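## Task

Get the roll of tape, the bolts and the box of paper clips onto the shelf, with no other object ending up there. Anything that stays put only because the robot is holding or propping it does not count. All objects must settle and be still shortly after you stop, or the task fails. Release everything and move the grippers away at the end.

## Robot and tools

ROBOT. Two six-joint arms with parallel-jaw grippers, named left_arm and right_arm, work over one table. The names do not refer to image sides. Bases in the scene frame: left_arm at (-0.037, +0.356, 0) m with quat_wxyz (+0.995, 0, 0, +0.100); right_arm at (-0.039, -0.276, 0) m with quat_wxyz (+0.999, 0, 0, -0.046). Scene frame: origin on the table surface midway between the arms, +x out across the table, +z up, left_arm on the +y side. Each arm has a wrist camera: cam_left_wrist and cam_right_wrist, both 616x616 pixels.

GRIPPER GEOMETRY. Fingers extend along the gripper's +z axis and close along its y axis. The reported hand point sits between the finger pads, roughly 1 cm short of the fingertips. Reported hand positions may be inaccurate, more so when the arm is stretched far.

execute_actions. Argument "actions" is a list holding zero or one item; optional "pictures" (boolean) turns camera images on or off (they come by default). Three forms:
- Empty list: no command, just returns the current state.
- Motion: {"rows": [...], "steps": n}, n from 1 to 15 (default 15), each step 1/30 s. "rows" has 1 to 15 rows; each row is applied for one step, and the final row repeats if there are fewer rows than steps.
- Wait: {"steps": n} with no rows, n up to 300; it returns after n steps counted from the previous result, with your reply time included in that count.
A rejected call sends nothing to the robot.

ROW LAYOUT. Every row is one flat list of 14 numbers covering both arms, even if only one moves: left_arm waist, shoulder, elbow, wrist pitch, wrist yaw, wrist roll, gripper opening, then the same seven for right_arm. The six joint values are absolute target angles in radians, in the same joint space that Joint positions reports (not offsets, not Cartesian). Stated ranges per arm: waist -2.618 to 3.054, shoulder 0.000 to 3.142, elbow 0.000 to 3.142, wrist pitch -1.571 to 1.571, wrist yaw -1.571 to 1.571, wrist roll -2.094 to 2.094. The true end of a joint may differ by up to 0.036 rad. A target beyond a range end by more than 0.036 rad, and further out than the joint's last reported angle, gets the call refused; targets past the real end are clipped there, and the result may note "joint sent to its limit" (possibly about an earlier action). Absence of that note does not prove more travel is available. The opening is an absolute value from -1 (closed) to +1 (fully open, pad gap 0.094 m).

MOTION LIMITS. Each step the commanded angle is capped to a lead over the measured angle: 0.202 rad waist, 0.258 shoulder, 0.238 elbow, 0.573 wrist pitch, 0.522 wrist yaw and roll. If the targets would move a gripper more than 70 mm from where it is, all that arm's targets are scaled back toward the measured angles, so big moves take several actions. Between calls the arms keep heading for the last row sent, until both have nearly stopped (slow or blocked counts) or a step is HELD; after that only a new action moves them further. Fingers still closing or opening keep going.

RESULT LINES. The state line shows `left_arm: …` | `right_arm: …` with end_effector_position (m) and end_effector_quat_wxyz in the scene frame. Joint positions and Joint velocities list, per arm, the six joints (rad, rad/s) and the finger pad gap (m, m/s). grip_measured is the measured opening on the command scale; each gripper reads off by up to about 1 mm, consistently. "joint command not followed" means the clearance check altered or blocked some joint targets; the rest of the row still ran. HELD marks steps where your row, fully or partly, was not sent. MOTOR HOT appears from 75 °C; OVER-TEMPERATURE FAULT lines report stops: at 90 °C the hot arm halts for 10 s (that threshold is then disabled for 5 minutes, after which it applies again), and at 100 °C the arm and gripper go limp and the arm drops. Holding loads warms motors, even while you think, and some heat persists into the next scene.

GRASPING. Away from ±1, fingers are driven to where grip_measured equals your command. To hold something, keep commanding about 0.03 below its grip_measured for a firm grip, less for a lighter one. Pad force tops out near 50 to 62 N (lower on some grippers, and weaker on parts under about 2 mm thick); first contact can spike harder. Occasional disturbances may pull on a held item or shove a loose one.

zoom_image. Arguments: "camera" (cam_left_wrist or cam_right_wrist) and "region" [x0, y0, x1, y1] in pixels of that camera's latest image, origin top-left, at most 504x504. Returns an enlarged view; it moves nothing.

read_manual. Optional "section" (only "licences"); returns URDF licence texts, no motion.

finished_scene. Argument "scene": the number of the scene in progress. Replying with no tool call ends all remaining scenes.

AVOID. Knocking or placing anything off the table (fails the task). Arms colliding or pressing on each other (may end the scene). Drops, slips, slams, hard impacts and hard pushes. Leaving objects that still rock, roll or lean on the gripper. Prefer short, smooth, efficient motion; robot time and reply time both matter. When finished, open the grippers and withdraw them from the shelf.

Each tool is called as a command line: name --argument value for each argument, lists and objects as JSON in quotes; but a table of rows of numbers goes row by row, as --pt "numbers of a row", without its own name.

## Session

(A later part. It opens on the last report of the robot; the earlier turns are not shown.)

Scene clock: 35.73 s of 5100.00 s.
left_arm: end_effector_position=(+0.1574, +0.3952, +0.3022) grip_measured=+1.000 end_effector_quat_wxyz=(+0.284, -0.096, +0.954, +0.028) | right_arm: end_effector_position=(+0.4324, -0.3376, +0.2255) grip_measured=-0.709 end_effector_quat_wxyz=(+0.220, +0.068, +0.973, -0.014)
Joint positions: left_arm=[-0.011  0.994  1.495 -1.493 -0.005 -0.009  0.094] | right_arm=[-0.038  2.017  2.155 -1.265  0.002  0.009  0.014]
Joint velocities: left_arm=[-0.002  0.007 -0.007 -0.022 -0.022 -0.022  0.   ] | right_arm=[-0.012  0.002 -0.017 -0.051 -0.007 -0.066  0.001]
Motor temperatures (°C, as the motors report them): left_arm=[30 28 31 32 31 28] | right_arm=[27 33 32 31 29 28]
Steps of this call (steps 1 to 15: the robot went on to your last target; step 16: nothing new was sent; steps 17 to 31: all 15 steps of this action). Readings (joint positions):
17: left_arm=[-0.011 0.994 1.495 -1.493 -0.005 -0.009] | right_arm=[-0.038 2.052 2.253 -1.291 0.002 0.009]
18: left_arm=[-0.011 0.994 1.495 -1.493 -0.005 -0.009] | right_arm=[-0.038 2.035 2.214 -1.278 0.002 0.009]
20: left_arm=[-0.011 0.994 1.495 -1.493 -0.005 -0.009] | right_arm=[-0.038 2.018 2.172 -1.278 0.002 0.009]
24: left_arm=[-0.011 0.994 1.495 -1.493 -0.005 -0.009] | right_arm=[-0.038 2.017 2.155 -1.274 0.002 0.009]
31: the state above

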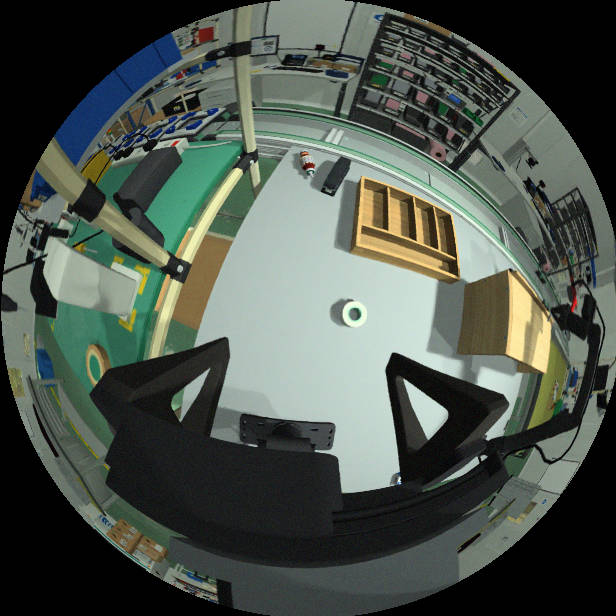

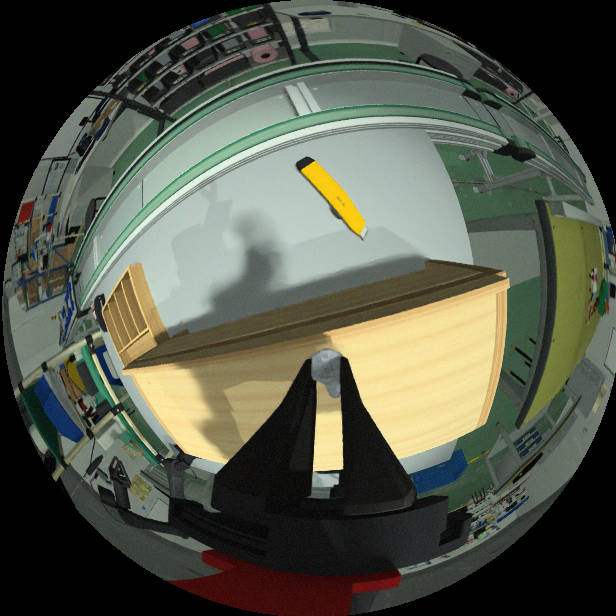

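execute_actions --actions '[{"rows":[[0,1.0,1.5,-1.5,0,0,1,-0.03,2.0,2.07,-1.2,0,0,-0.75]],"steps":15}]'

execute_actions --actions '[{"rows":[[0,1.0,1.5,-1.5,0,0,1,-0.03,2.0,2.0,-1.14,0,0,-0.75]],"steps":15}]'

Scene clock: 36.70 s of 5100.00 s.
left_arm: end_effector_position=(+0.1574, +0.3952, +0.3022) grip_measured=+1.000 end_effector_quat_wxyz=(+0.284, -0.096, +0.954, +0.028) | right_arm: end_effector_position=(+0.4326, -0.3376, +0.2109) grip_measured=-0.709 end_effector_quat_wxyz=(+0.214, +0.068, +0.974, -0.014)
Joint positions: left_arm=[-0.011  0.994  1.495 -1.493 -0.005 -0.009  0.094] | right_arm=[-0.038  2.006  2.083 -1.215  0.002  0.009  0.014]
Joint velocities: left_arm=[ 0.002  0.002 -0.012  0.066  0.007 -0.007  0.   ] | right_arm=[-0.027  0.002 -0.002 -0.007 -0.037 -0.081  0.001]
Motor temperatures (°C, as the motors report them): left_arm=[30 28 31 32 31 28] | right_arm=[27 33 32 31 29 28]
Steps of this call (steps 1 to 14: the robot went on to your last target; steps 15 to 29: all 15 steps of this action). Readings (joint positions):
15: left_arm=[-0.011 0.994 1.495 -1.493 -0.005 -0.009] | right_arm=[-0.038 2.013 2.141 -1.250 0.002 0.009]
16: left_arm=[-0.011 0.994 1.495 -1.493 -0.005 -0.009] | right_arm=[-0.038 2.008 2.123 -1.238 0.002 0.009]
18: left_arm=[-0.011 0.994 1.495 -1.493 -0.005 -0.009] | right_arm=[-0.038 2.006 2.100 -1.230 0.002 0.009]
22: left_arm=[-0.011 0.994 1.495 -1.493 -0.005 -0.009] | right_arm=[-0.038 2.006 2.083 -1.226 0.002 0.009]
29: the state above

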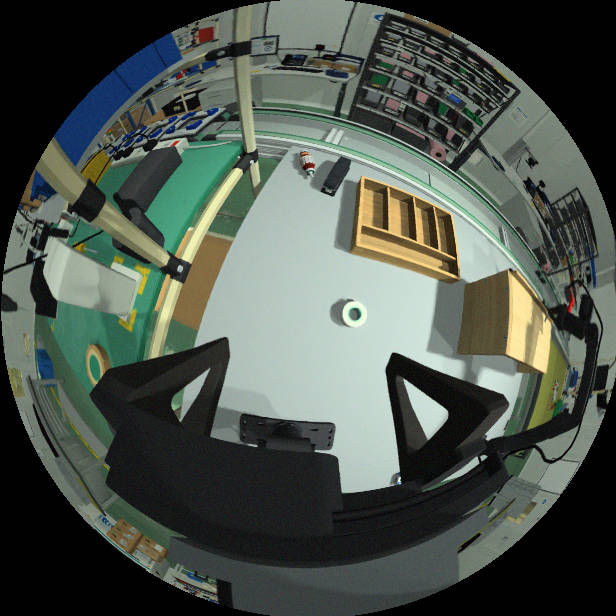

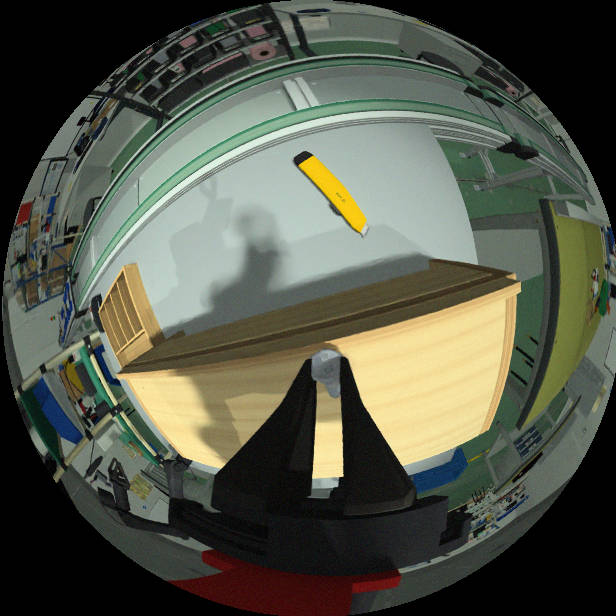

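Scene clock: 37.20 s of 5100.00 s.
left_arm: end_effector_position=(+0.1574, +0.3952, +0.3022) grip_measured=+1.000 end_effector_quat_wxyz=(+0.284, -0.096, +0.954, +0.028) | right_arm: end_effector_position=(+0.4382, -0.3384, +0.2041) grip_measured=-0.709 end_effector_quat_wxyz=(+0.225, +0.068, +0.972, -0.015)
Joint positions: left_arm=[-0.011  0.994  1.495 -1.493 -0.005 -0.009  0.094] | right_arm=[-0.038  1.996  2.03  -1.15   0.002  0.009  0.014]
Joint velocities: left_arm=[-0.007 -0.012 -0.007  0.022 -0.007 -0.007  0.   ] | right_arm=[-0.002 -0.012 -0.017 -0.081 -0.051 -0.022 -0.   ]
Motor temperatures (°C, as the motors report them): left_arm=[30 28 31 32 31 28] | right_arm=[27 33 32 31 29 28]
Steps of this call (steps 1 to 15: all 15 steps of this action). Readings (joint positions):
1: left_arm=[-0.011 0.994 1.495 -1.493 -0.005 -0.009] | right_arm=[-0.038 2.004 2.070 -1.200 0.002 0.009]
2: left_arm=[-0.011 0.994 1.495 -1.493 -0.005 -0.009] | right_arm=[-0.038 2.000 2.054 -1.186 0.002 0.009]
4: left_arm=[-0.011 0.994 1.495 -1.493 -0.005 -0.009] | right_arm=[-0.038 1.999 2.038 -1.167 0.002 0.009]
8: left_arm=[-0.011 0.994 1.495 -1.493 -0.005 -0.009] | right_arm=[-0.038 1.997 2.030 -1.149 0.002 0.009]
15: the state above

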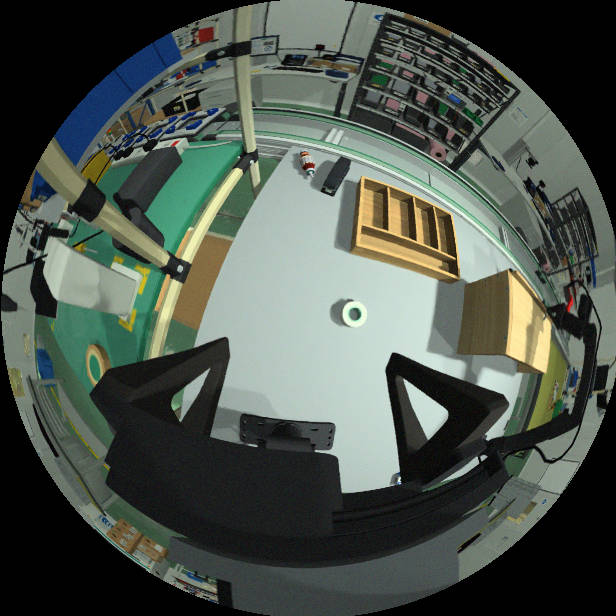

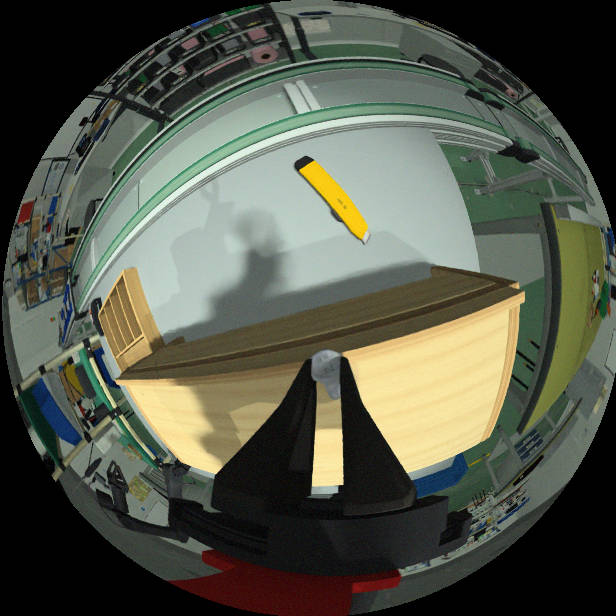

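execute_actions --actions '[{"rows":[[0,1.0,1.5,-1.5,0,0,1,-0.03,2.0,2.04,-1.15,0,0,0.2],[0,1.0,1.5,-1.5,0,0,1,-0.03,2.0,2.04,-1.15,0,0,0.2],[0,1.0,1.5,-1.5,0,0,1,-0.03,2.0,2.04,-1.15,0,0,0.2],[0,1.0,1.5,-1.5,0,0,1,-0.03,2.0,2.04,-1.15,0,0,0.2],[0,1.0,1.5,-1.5,0,0,1,-0.03,2.0,2.04,-1.15,0,0,0.2],[0,1.0,1.5,-1.5,0,0,1,-0.03,2.0,2.04,-1.15,0,0,0.2],[0,1.0,1.5,-1.5,0,0,1,-0.03,1.8,2.2,-1.4,0,0,0.2]],"steps":15}]'

execute_actions --actions '[{"rows":[[0,1.0,1.5,-1.5,0,0,1,-0.03,1.15,1.5,-1.55,0,0,1]],"steps":15}]'

execute_actions --actions '[{"rows":[[0,1.0,1.5,-1.5,0,0,1,-1.2,1.5,1.4,-1.45,0,-1.3,1]],"steps":15}]'

execute_actions --actions '[{"rows":[[0,1.0,1.5,-1.5,0,0,1,-1.3,1.735,1.347,-1.17,0,-1.39,1]],"steps":15}]'

Scene clock: 39.57 s of 5100.00 s.
left_arm: end_effector_position=(+0.1574, +0.3952, +0.3022) grip_measured=+1.000 end_effector_quat_wxyz=(+0.284, -0.096, +0.954, +0.028) | right_arm: end_effector_position=(+0.3906, -0.3321, +0.3090) grip_measured=+0.198 end_effector_quat_wxyz=(+0.291, +0.067, +0.954, -0.019)
Joint positions: left_arm=[-0.011  0.994  1.495 -1.493 -0.005 -0.009  0.094] | right_arm=[-0.038  1.818  2.169 -1.329  0.002  0.009  0.056]
Joint velocities: left_arm=[ 0.007 -0.012  0.002 -0.007 -0.051  0.022  0.   ] | right_arm=[ 0.007 -0.716  0.442 -0.198  0.066 -0.007 -0.001]
Motor temperatures (°C, as the motors report them): left_arm=[30 28 31 32 31 28] | right_arm=[27 34 32 31 29 28]
Steps of this call (steps 1 to 15: the robot went on to your last target; steps 16 to 56: nothing new was sent; steps 57 to 71: all 15 steps of this action). Readings (joint positions):
57: left_arm=[-0.011 0.994 1.495 -1.493 -0.005 -0.009] | right_arm=[-0.038 1.996 2.030 -1.150 0.002 0.009]
58: left_arm=[-0.011 0.994 1.495 -1.493 -0.005 -0.009] | right_arm=[-0.038 1.996 2.030 -1.149 0.002 0.009]
60: left_arm=[-0.011 0.994 1.495 -1.493 -0.005 -0.009] | right_arm=[-0.038 1.996 2.030 -1.148 0.002 0.009]
64: left_arm=[-0.011 0.994 1.495 -1.493 -0.005 -0.009] | right_arm=[-0.038 1.982 2.049 -1.191 0.002 0.009]
71: the state above

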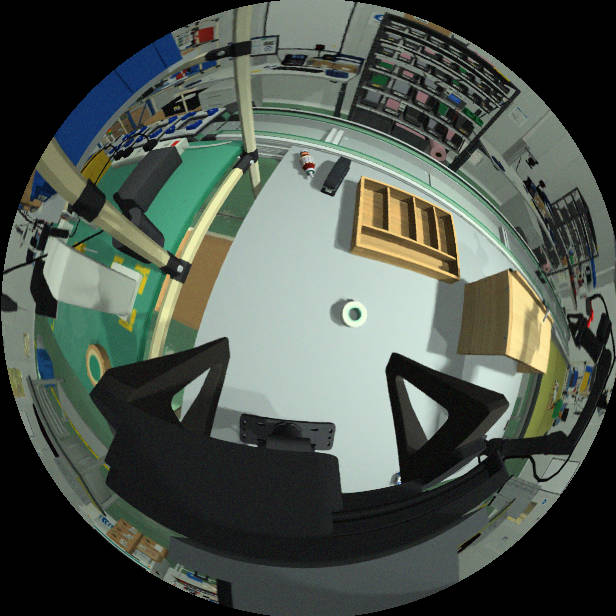

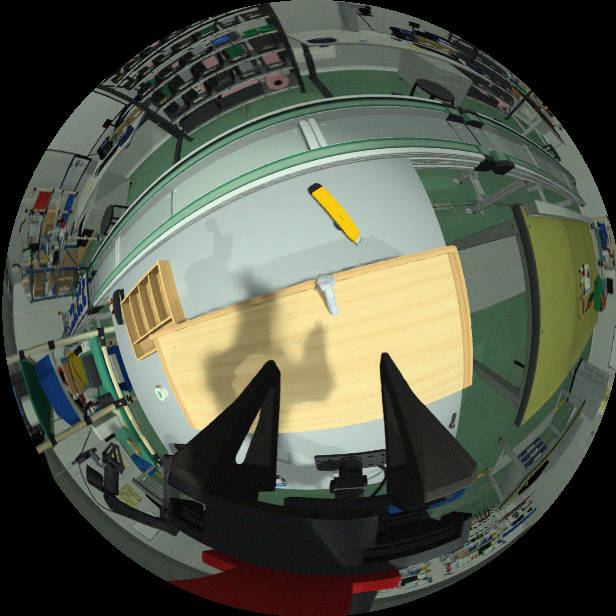

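Scene clock: 40.07 s of 5100.00 s.
left_arm: end_effector_position=(+0.1574, +0.3952, +0.3022) grip_measured=+1.000 end_effector_quat_wxyz=(+0.284, -0.096, +0.954, +0.028) | right_arm: end_effector_position=(+0.1688, -0.3029, +0.2790) grip_measured=+1.000 end_effector_quat_wxyz=(+0.202, +0.069, +0.977, -0.013)
Joint positions: left_arm=[-0.011  0.994  1.495 -1.493 -0.005 -0.009  0.094] | right_arm=[-0.038  1.131  1.526 -1.558  0.002  0.009  0.094]
Joint velocities: left_arm=[ 0.007 -0.012  0.002  0.066  0.007 -0.022  0.   ] | right_arm=[ 0.002  0.232 -0.139 -0.051  0.022  0.007  0.   ]
Motor temperatures (°C, as the motors report them): left_arm=[30 28 31 32 31 28] | right_arm=[27 34 32 31 29 28]
Steps of this call (steps 1 to 15: all 15 steps of this action). Readings (joint positions):
1: left_arm=[-0.011 0.994 1.495 -1.493 -0.005 -0.009] | right_arm=[-0.038 1.770 2.142 -1.321 0.002 0.009]
2: left_arm=[-0.011 0.994 1.495 -1.493 -0.005 -0.009] | right_arm=[-0.038 1.710 2.087 -1.331 0.002 0.009]
4: left_arm=[-0.011 0.994 1.495 -1.493 -0.005 -0.009] | right_arm=[-0.038 1.580 1.972 -1.378 0.002 0.009]
8: left_arm=[-0.011 0.994 1.495 -1.493 -0.005 -0.009] | right_arm=[-0.038 1.291 1.719 -1.443 0.002 0.009]
15: the state above

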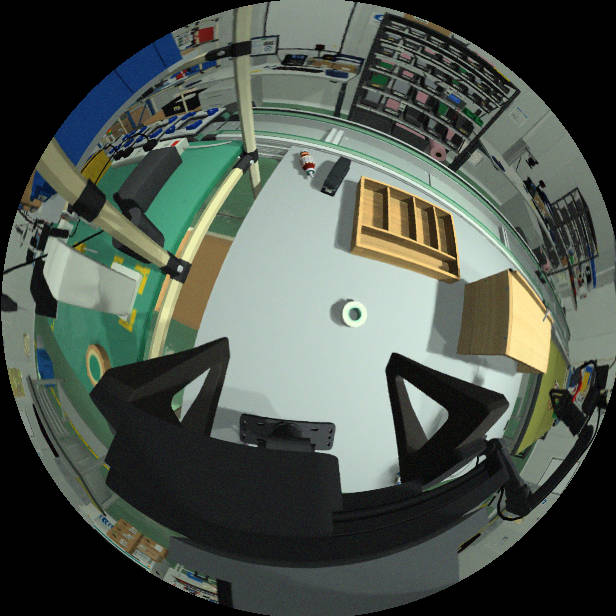

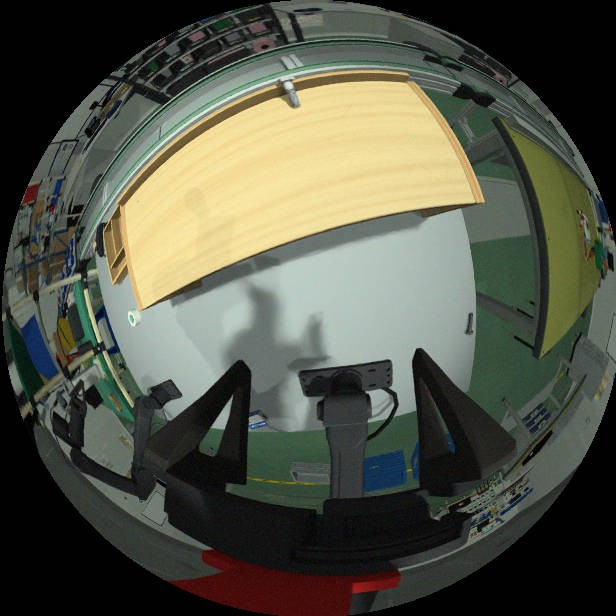

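Scene clock: 40.57 s of 5100.00 s.
left_arm: end_effector_position=(+0.1574, +0.3952, +0.3022) grip_measured=+1.000 end_effector_quat_wxyz=(+0.284, -0.096, +0.954, +0.028) | right_arm: end_effector_position=(+0.0906, -0.5034, +0.1597) grip_measured=+1.000 end_effector_quat_wxyz=(+0.001, -0.037, +0.999, -0.001)
Joint positions: left_arm=[-0.011  0.994  1.495 -1.493 -0.005 -0.009  0.094] | right_arm=[-0.966  1.532  1.394 -1.429 -0.002 -1.132  0.094]
Joint velocities: left_arm=[-0.002  0.007 -0.002  0.022 -0.051  0.051  0.   ] | right_arm=[-2.151 -0.188 -0.012  0.022  0.037 -1.121  0.   ]
Motor temperatures (°C, as the motors report them): left_arm=[30 28 31 32 31 28] | right_arm=[27 34 32 31 29 28]
Steps of this call (steps 1 to 15: all 15 steps of this action). Readings (joint positions):
1: left_arm=[-0.011 0.994 1.495 -1.493 -0.005 -0.009] | right_arm=[-0.064 1.152 1.519 -1.556 -0.008 -0.048]
2: left_arm=[-0.011 0.994 1.495 -1.493 -0.005 -0.009] | right_arm=[-0.109 1.184 1.513 -1.551 -0.008 -0.113]
4: left_arm=[-0.011 0.994 1.495 -1.493 -0.005 -0.009] | right_arm=[-0.202 1.283 1.493 -1.527 -0.009 -0.243]
8: left_arm=[-0.011 0.994 1.495 -1.493 -0.005 -0.009] | right_arm=[-0.439 1.495 1.430 -1.457 -0.014 -0.602]
15: the state above

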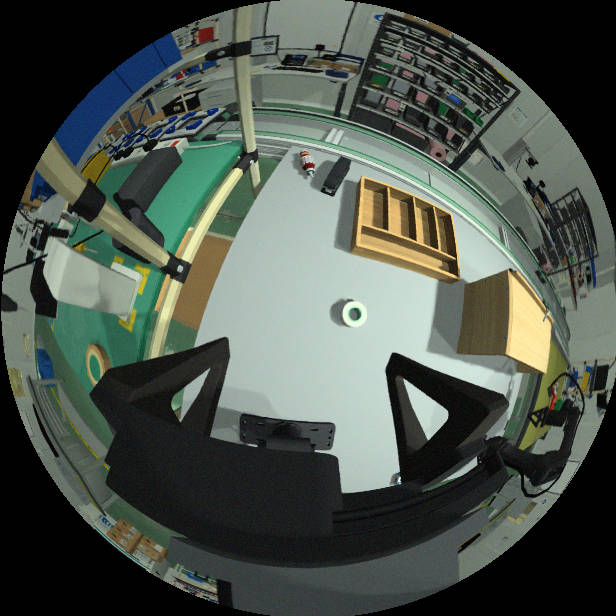

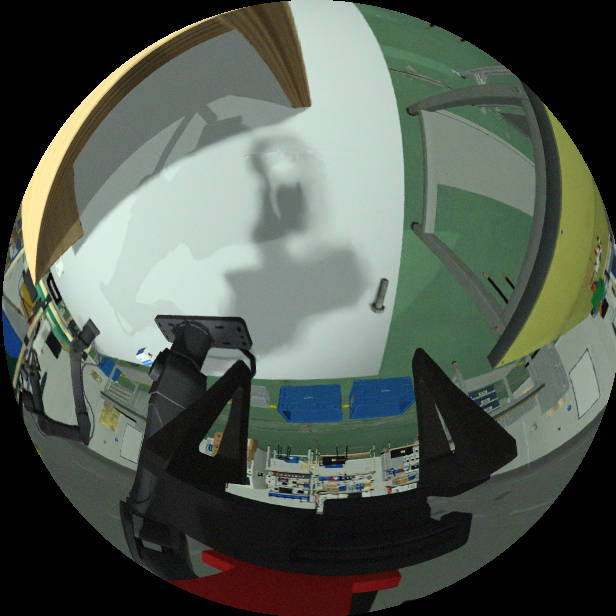

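Scene clock: 41.07 s of 5100.00 s.
left_arm: end_effector_position=(+0.1574, +0.3952, +0.3022) grip_measured=+1.000 end_effector_quat_wxyz=(+0.284, -0.096, +0.954, +0.028) | right_arm: end_effector_position=(+0.0123, -0.5852, +0.0899) grip_measured=+1.000 end_effector_quat_wxyz=(-0.009, +0.016, +1.000, +0.004)
Joint positions: left_arm=[-0.011  0.994  1.495 -1.493 -0.005 -0.009  0.094] | right_arm=[-1.308  1.75   1.351 -1.183  0.017 -1.37   0.094]
Joint velocities: left_arm=[ 0.002 -0.002 -0.012 -0.125 -0.007  0.007  0.   ] | right_arm=[-0.002 -0.046 -0.002 -0.037  0.022 -0.095  0.   ]
Motor temperatures (°C, as the motors report them): left_arm=[30 28 31 32 31 28] | right_arm=[27 34 32 31 29 28]
Steps of this call (steps 1 to 15: all 15 steps of this action). Readings (joint positions):
1: left_arm=[-0.011 0.994 1.495 -1.493 -0.005 -0.009] | right_arm=[-1.034 1.541 1.394 -1.418 0.004 -1.165]
2: left_arm=[-0.011 0.994 1.495 -1.493 -0.005 -0.009] | right_arm=[-1.091 1.561 1.394 -1.388 0.006 -1.194]
4: left_arm=[-0.011 0.994 1.495 -1.493 -0.005 -0.009] | right_arm=[-1.195 1.637 1.394 -1.323 0.005 -1.250]
8: left_arm=[-0.011 0.994 1.495 -1.493 -0.005 -0.009] | right_arm=[-1.310 1.753 1.362 -1.210 0.016 -1.325]
15: the state above

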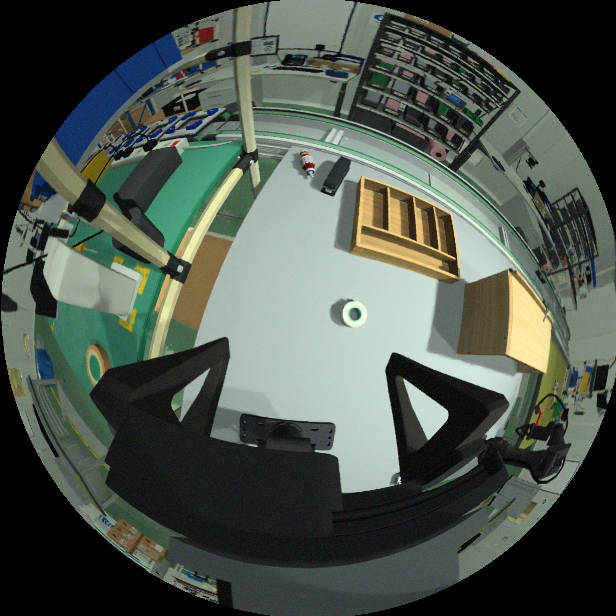

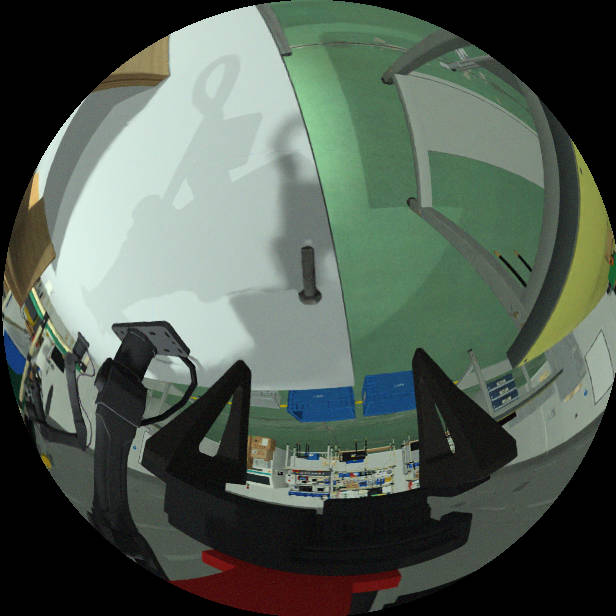

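execute_actions --actions '[{"rows":[[0,1.0,1.5,-1.5,0,0,1,-1.185,1.78,1.17,-0.96,0,-1.28,-0.3]],"steps":15}]'

Scene clock: 42.97 s of 5100.00 s.
left_arm: end_effector_position=(+0.1574, +0.3952, +0.3022) grip_measured=+1.000 end_effector_quat_wxyz=(+0.284, -0.096, +0.954, +0.028) | right_arm: end_effector_position=(+0.0511, -0.5696, +0.0352) grip_measured=-0.298 end_effector_quat_wxyz=(-0.008, -0.011, +1.000, +0.008)
Joint positions: left_arm=[-0.011  0.994  1.495 -1.493 -0.005 -0.009  0.094] | right_arm=[-1.178  1.79   1.173 -0.974  0.011 -1.292  0.033]
Joint velocities: left_arm=[ 0.002 -0.012  0.012  0.022  0.007  0.022  0.   ] | right_arm=[ 0.007  0.007  0.007  0.11  -0.007 -0.007  0.   ]
Motor temperatures (°C, as the motors report them): left_arm=[30 28 31 32 31 28] | right_arm=[27 34 32 31 29 28]
Steps of this call (steps 1 to 30: the robot went on to your last target; steps 31 to 42: nothing new was sent; steps 43 to 57: all 15 steps of this action). Readings (joint positions):
43: left_arm=[-0.011 0.994 1.495 -1.493 -0.005 -0.009] | right_arm=[-1.295 1.746 1.323 -1.136 0.023 -1.366]
44: left_arm=[-0.011 0.994 1.495 -1.493 -0.005 -0.009] | right_arm=[-1.270 1.743 1.285 -1.089 0.024 -1.349]
46: left_arm=[-0.011 0.994 1.495 -1.493 -0.005 -0.009] | right_arm=[-1.210 1.760 1.219 -1.039 0.020 -1.327]
50: left_arm=[-0.011 0.994 1.495 -1.493 -0.005 -0.009] | right_arm=[-1.177 1.790 1.173 -1.010 0.011 -1.305]
57: the state above

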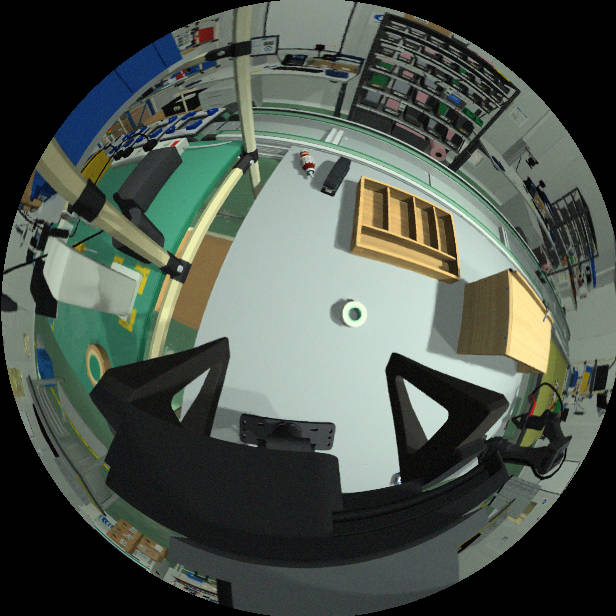

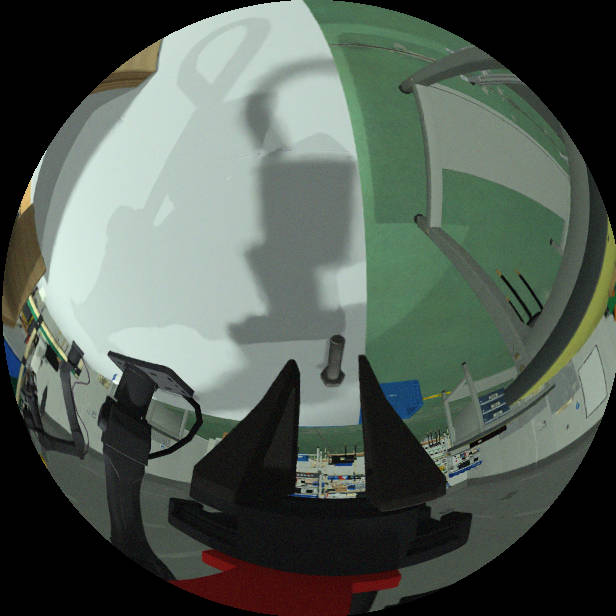

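execute_actions --actions '[{"rows":[[0,1.0,1.5,-1.5,0,0,1,-1.185,1.80,1.06,-0.83,0,-1.28,-0.3]],"steps":15}]'

execute_actions --actions '[{"rows":[[0,1.0,1.5,-1.5,0,0,1,-1.185,1.80,1.06,-0.83,0,-1.28,-0.86]],"steps":12}]'

Scene clock: 44.27 s of 5100.00 s.
left_arm: end_effector_position=(+0.1574, +0.3952, +0.3022) grip_measured=+1.000 end_effector_quat_wxyz=(+0.284, -0.096, +0.954, +0.028) | right_arm: end_effector_position=(+0.0499, -0.5659, +0.0094) grip_measured=-0.298 end_effector_quat_wxyz=(-0.005, -0.008, +1.000, -0.003)
Joint positions: left_arm=[-0.011  0.994  1.495 -1.493 -0.005 -0.009  0.094] | right_arm=[-1.178  1.798  1.071 -0.841  0.011 -1.288  0.033]
Joint velocities: left_arm=[ 0.017 -0.007 -0.007 -0.022  0.022  0.051  0.   ] | right_arm=[-0.012  0.007 -0.002  0.007  0.022 -0.051  0.002]
Motor temperatures (°C, as the motors report them): left_arm=[30 28 31 32 31 28] | right_arm=[27 34 32 31 29 28]
Steps of this call (steps 1 to 15: the robot went on to your last target; steps 16 to 24: nothing new was sent; steps 25 to 39: all 15 steps of this action). Readings (joint positions):
25: left_arm=[-0.011 0.994 1.495 -1.493 -0.005 -0.009] | right_arm=[-1.178 1.788 1.157 -0.941 0.011 -1.289]
26: left_arm=[-0.011 0.994 1.495 -1.493 -0.005 -0.009] | right_arm=[-1.178 1.786 1.136 -0.911 0.011 -1.288]
28: left_arm=[-0.011 0.994 1.495 -1.493 -0.005 -0.009] | right_arm=[-1.178 1.791 1.096 -0.882 0.011 -1.288]
32: left_arm=[-0.011 0.994 1.495 -1.493 -0.005 -0.009] | right_arm=[-1.178 1.798 1.071 -0.867 0.011 -1.288]
39: the state above

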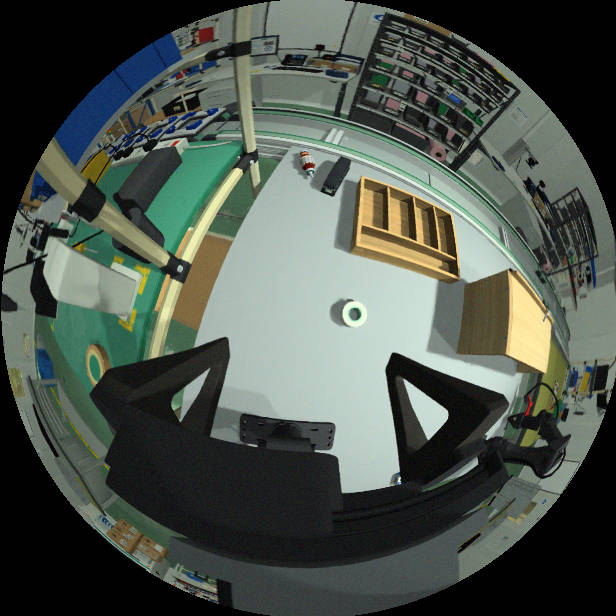

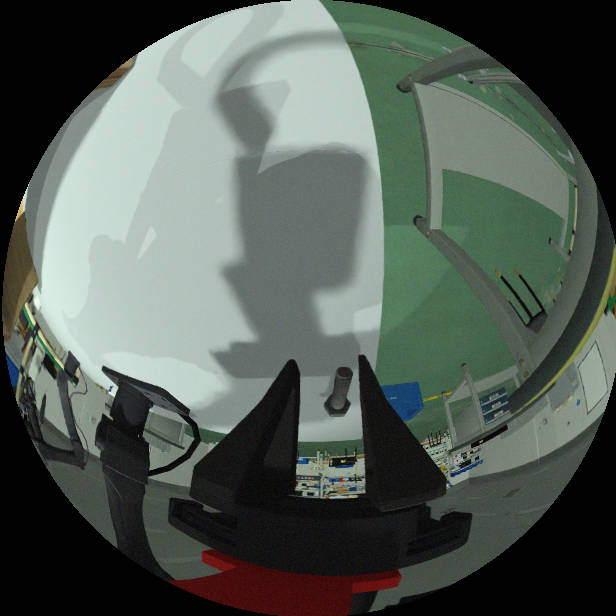

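Scene clock: 44.67 s of 5100.00 s.
left_arm: end_effector_position=(+0.1574, +0.3952, +0.3022) grip_measured=+1.000 end_effector_quat_wxyz=(+0.284, -0.096, +0.954, +0.028) | right_arm: end_effector_position=(+0.0503, -0.5670, +0.0094) grip_measured=-0.858 end_effector_quat_wxyz=(-0.004, -0.008, +1.000, -0.005)
Joint positions: left_arm=[-0.011  0.994  1.495 -1.493 -0.005 -0.009  0.094] | right_arm=[-1.178  1.798  1.071 -0.837  0.011 -1.288  0.007]
Joint velocities: left_arm=[-0.002  0.007 -0.002  0.022 -0.037 -0.051  0.   ] | right_arm=[ 0.002  0.007 -0.007  0.022  0.007  0.037 -0.   ]
Motor temperatures (°C, as the motors report them): left_arm=[30 28 31 32 31 28] | right_arm=[27 34 31 31 29 28]
Steps of this call (steps 1 to 12: all 12 steps of this action). Readings (joint positions):
1: left_arm=[-0.011 0.994 1.495 -1.493 -0.005 -0.009] | right_arm=[-1.178 1.798 1.071 -0.840 0.011 -1.288]
2: left_arm=[-0.011 0.994 1.495 -1.493 -0.005 -0.009] | right_arm=[-1.178 1.798 1.071 -0.839 0.011 -1.288]
4: left_arm=[-0.011 0.994 1.495 -1.493 -0.005 -0.009] | right_arm=[-1.178 1.798 1.071 -0.838 0.011 -1.288]
8: left_arm=[-0.011 0.994 1.495 -1.493 -0.005 -0.009] | right_arm=[-1.178 1.798 1.071 -0.837 0.011 -1.288]
12: the state above

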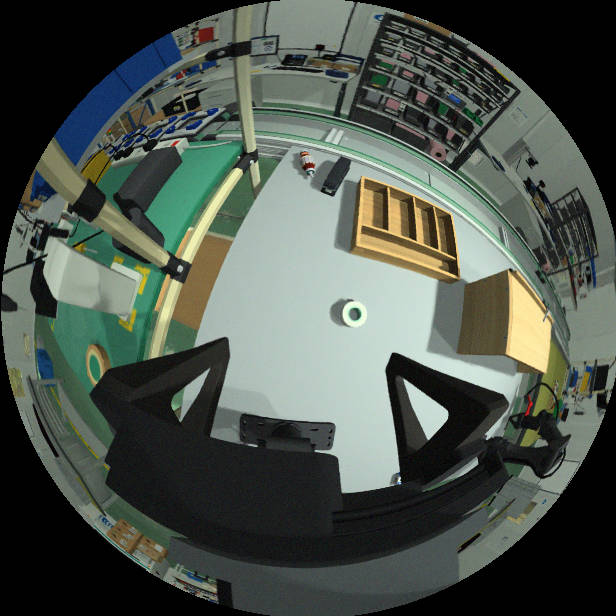

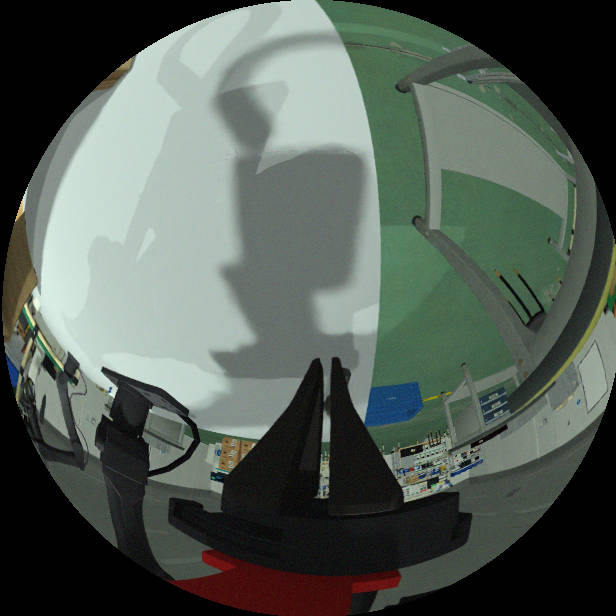

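execute_actions --actions '[{"rows":[[0,1.0,1.5,-1.5,0,0,1,-1.185,1.80,1.075,-0.84,0,-1.28,-0.2],[0,1.0,1.5,-1.5,0,0,1,-1.185,1.80,1.075,-0.84,0,-1.28,-0.2],[0,1.0,1.5,-1.5,0,0,1,-1.185,1.80,1.075,-0.84,0,-1.28,-0.2],[0,1.0,1.5,-1.5,0,0,1,-1.185,1.80,1.075,-0.84,0,-1.28,-0.2],[0,1.0,1.5,-1.5,0,0,1,-1.27,1.79,1.05,-0.83,0,-1.35,-0.2]],"steps":15}]'

execute_actions --actions '[{"rows":[[0,1.0,1.5,-1.5,0,0,1,-1.27,1.79,1.05,-0.83,0,-1.35,-0.86]],"steps":12}]'

Scene clock: 46.33 s of 5100.00 s.
left_arm: end_effector_position=(+0.1574, +0.3952, +0.3022) grip_measured=+1.000 end_effector_quat_wxyz=(+0.284, -0.096, +0.954, +0.028) | right_arm: end_effector_position=(+0.0229, -0.5746, +0.0094) grip_measured=-0.202 end_effector_quat_wxyz=(-0.003, +0.014, +1.000, -0.006)
Joint positions: left_arm=[-0.011  0.994  1.495 -1.493 -0.005 -0.009  0.094] | right_arm=[-1.273  1.798  1.071 -0.834  0.008 -1.337  0.037]
Joint velocities: left_arm=[ 0.002 -0.007 -0.002 -0.066  0.022  0.007  0.   ] | right_arm=[-0.002 -0.007 -0.007  0.037 -0.066 -0.037  0.   ]
Motor temperatures (°C, as the motors report them): left_arm=[30 28 31 32 31 28] | right_arm=[27 34 31 31 29 28]
Steps of this call (steps 1 to 15: the robot went on to your last target; steps 16 to 35: nothing new was sent; steps 36 to 50: all 15 steps of this action). Readings (joint positions):
36: left_arm=[-0.011 0.994 1.495 -1.493 -0.005 -0.009] | right_arm=[-1.178 1.798 1.071 -0.836 0.011 -1.288]
37: left_arm=[-0.011 0.994 1.495 -1.493 -0.005 -0.009] | right_arm=[-1.178 1.798 1.071 -0.836 0.011 -1.288]
39: left_arm=[-0.011 0.994 1.495 -1.493 -0.005 -0.009] | right_arm=[-1.178 1.798 1.071 -0.836 0.011 -1.288]
43: left_arm=[-0.011 0.994 1.495 -1.493 -0.005 -0.009] | right_arm=[-1.250 1.798 1.071 -0.835 0.005 -1.320]
50: the state above

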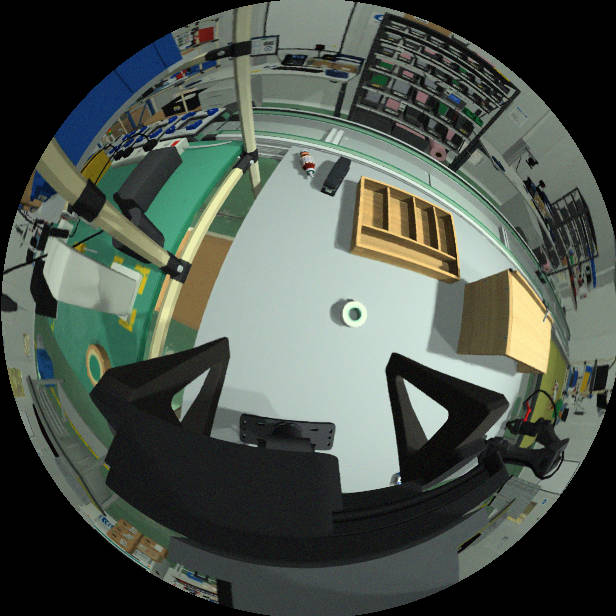

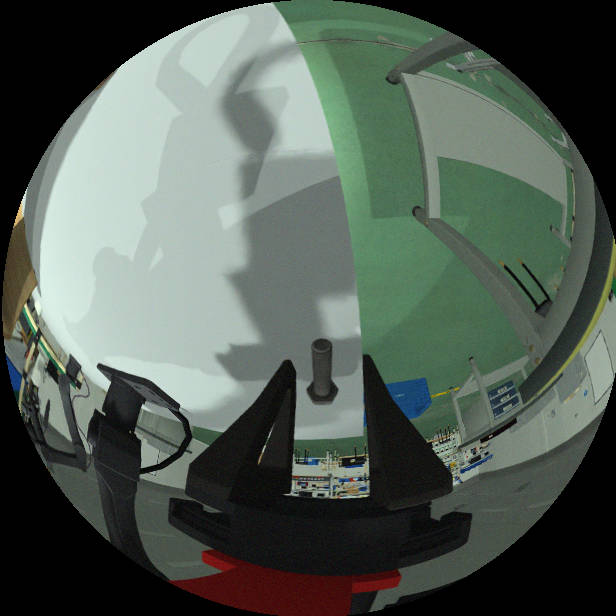

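Scene clock: 46.73 s of 5100.00 s.
left_arm: end_effector_position=(+0.1574, +0.3952, +0.3022) grip_measured=+1.000 end_effector_quat_wxyz=(+0.284, -0.096, +0.954, +0.028) | right_arm: end_effector_position=(+0.0230, -0.5748, +0.0094) grip_measured=-0.848 end_effector_quat_wxyz=(-0.003, +0.012, +1.000, -0.006)
Joint positions: left_arm=[-0.011  0.994  1.495 -1.493 -0.005 -0.009  0.094] | right_arm=[-1.273  1.798  1.071 -0.833  0.008 -1.341  0.007]
Joint velocities: left_arm=[ 0.002 -0.002 -0.007  0.037  0.037  0.066  0.   ] | right_arm=[ 0.007 -0.002  0.012 -0.037  0.022 -0.081 -0.   ]
Motor temperatures (°C, as the motors report them): left_arm=[30 28 31 32 31 28] | right_arm=[27 34 31 31 29 28]
Steps of this call (steps 1 to 12: all 12 steps of this action). Readings (joint positions):
1: left_arm=[-0.011 0.994 1.495 -1.493 -0.005 -0.009] | right_arm=[-1.273 1.798 1.071 -0.834 0.008 -1.338]
2: left_arm=[-0.011 0.994 1.495 -1.493 -0.005 -0.009] | right_arm=[-1.273 1.798 1.071 -0.834 0.008 -1.339]
4: left_arm=[-0.011 0.994 1.495 -1.493 -0.005 -0.009] | right_arm=[-1.273 1.798 1.071 -0.833 0.008 -1.340]
8: left_arm=[-0.011 0.994 1.495 -1.493 -0.005 -0.009] | right_arm=[-1.273 1.798 1.071 -0.833 0.008 -1.341]
12: the state above

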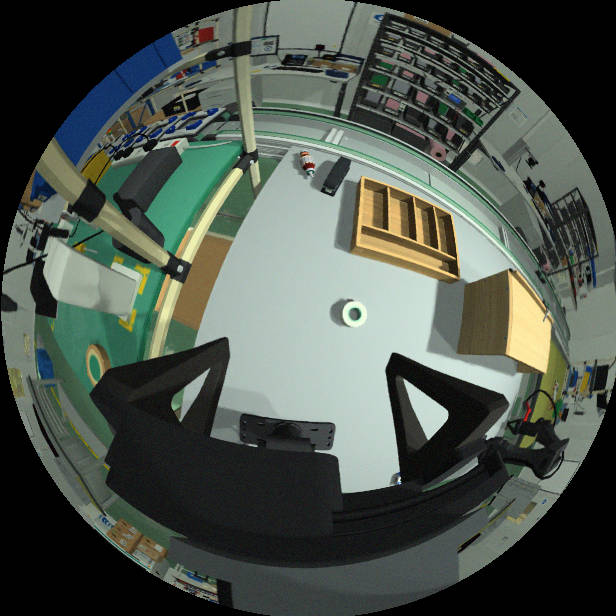

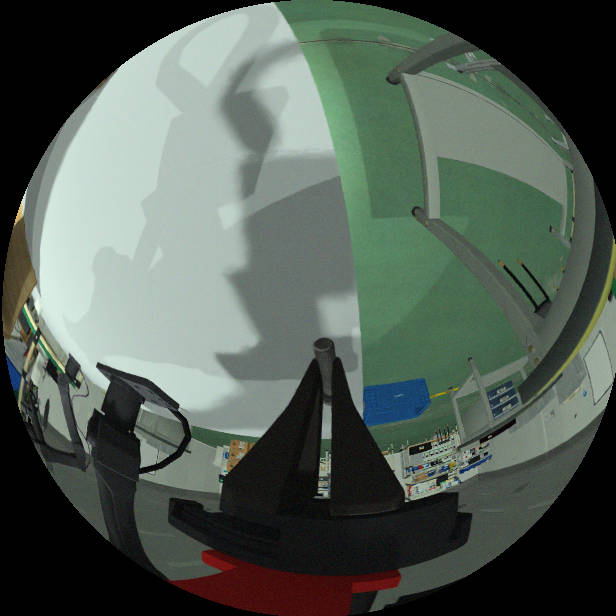

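execute_actions --actions '[{"rows":[[0,1.0,1.5,-1.5,0,0,1,-1.27,1.79,1.05,-0.83,0,-1.35,-0.97]],"steps":12}]'

Scene clock: 49.33 s of 5100.00 s.
left_arm: end_effector_position=(+0.1574, +0.3952, +0.3022) grip_measured=+1.000 end_effector_quat_wxyz=(+0.284, -0.096, +0.954, +0.028) | right_arm: end_effector_position=(+0.0230, -0.5748, +0.0094) grip_measured=-0.887 end_effector_quat_wxyz=(-0.003, +0.012, +1.000, -0.006)
Joint positions: left_arm=[-0.011  0.994  1.495 -1.493 -0.005 -0.009  0.094] | right_arm=[-1.273  1.798  1.071 -0.833  0.008 -1.342  0.005]
Joint velocities: left_arm=[ 0.007 -0.002  0.007  0.066 -0.037  0.022  0.   ] | right_arm=[ 0.007 -0.002 -0.012 -0.051  0.007  0.051 -0.   ]
Motor temperatures (°C, as the motors report them): left_arm=[30 28 31 32 31 28] | right_arm=[27 34 31 31 29 28]
Steps of this call (steps 1 to 15: the robot went on to your last target; steps 16 to 66: nothing new was sent; steps 67 to 78: all 12 steps of this action). Readings (joint positions):
67: left_arm=[-0.011 0.994 1.495 -1.493 -0.005 -0.009] | right_arm=[-1.273 1.798 1.071 -0.833 0.008 -1.342]
68: left_arm=[-0.011 0.994 1.495 -1.493 -0.005 -0.009] | right_arm=[-1.273 1.798 1.071 -0.833 0.008 -1.342]
70: left_arm=[-0.011 0.994 1.495 -1.493 -0.005 -0.009] | right_arm=[-1.273 1.798 1.071 -0.833 0.008 -1.342]
74: left_arm=[-0.011 0.994 1.495 -1.493 -0.005 -0.009] | right_arm=[-1.273 1.798 1.071 -0.833 0.008 -1.342]
78: the state above

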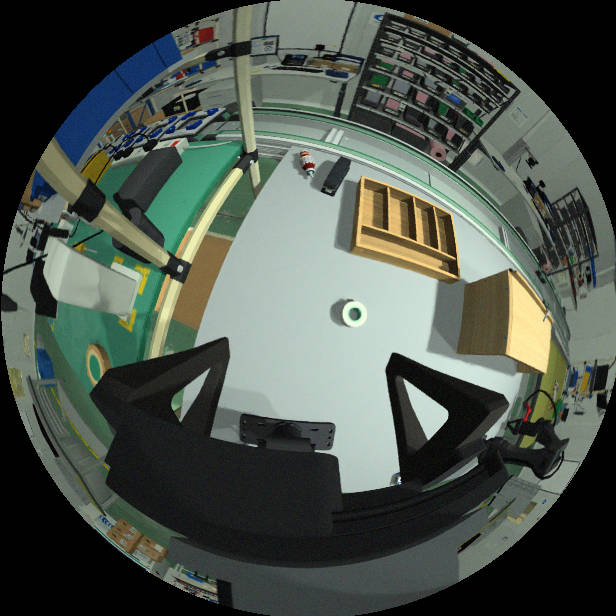

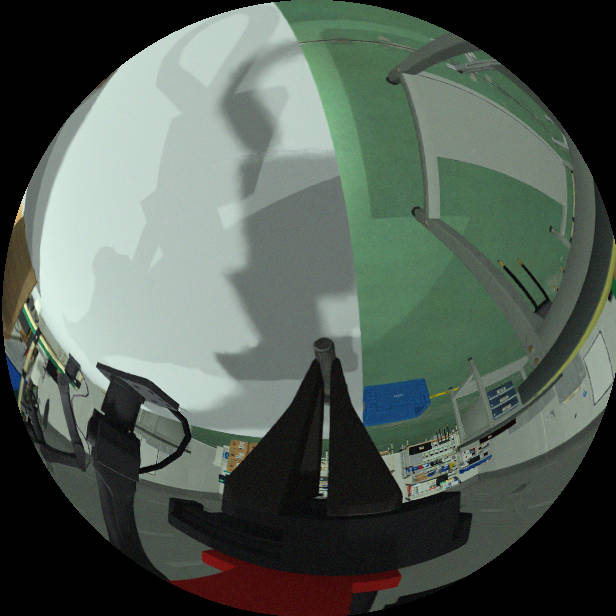

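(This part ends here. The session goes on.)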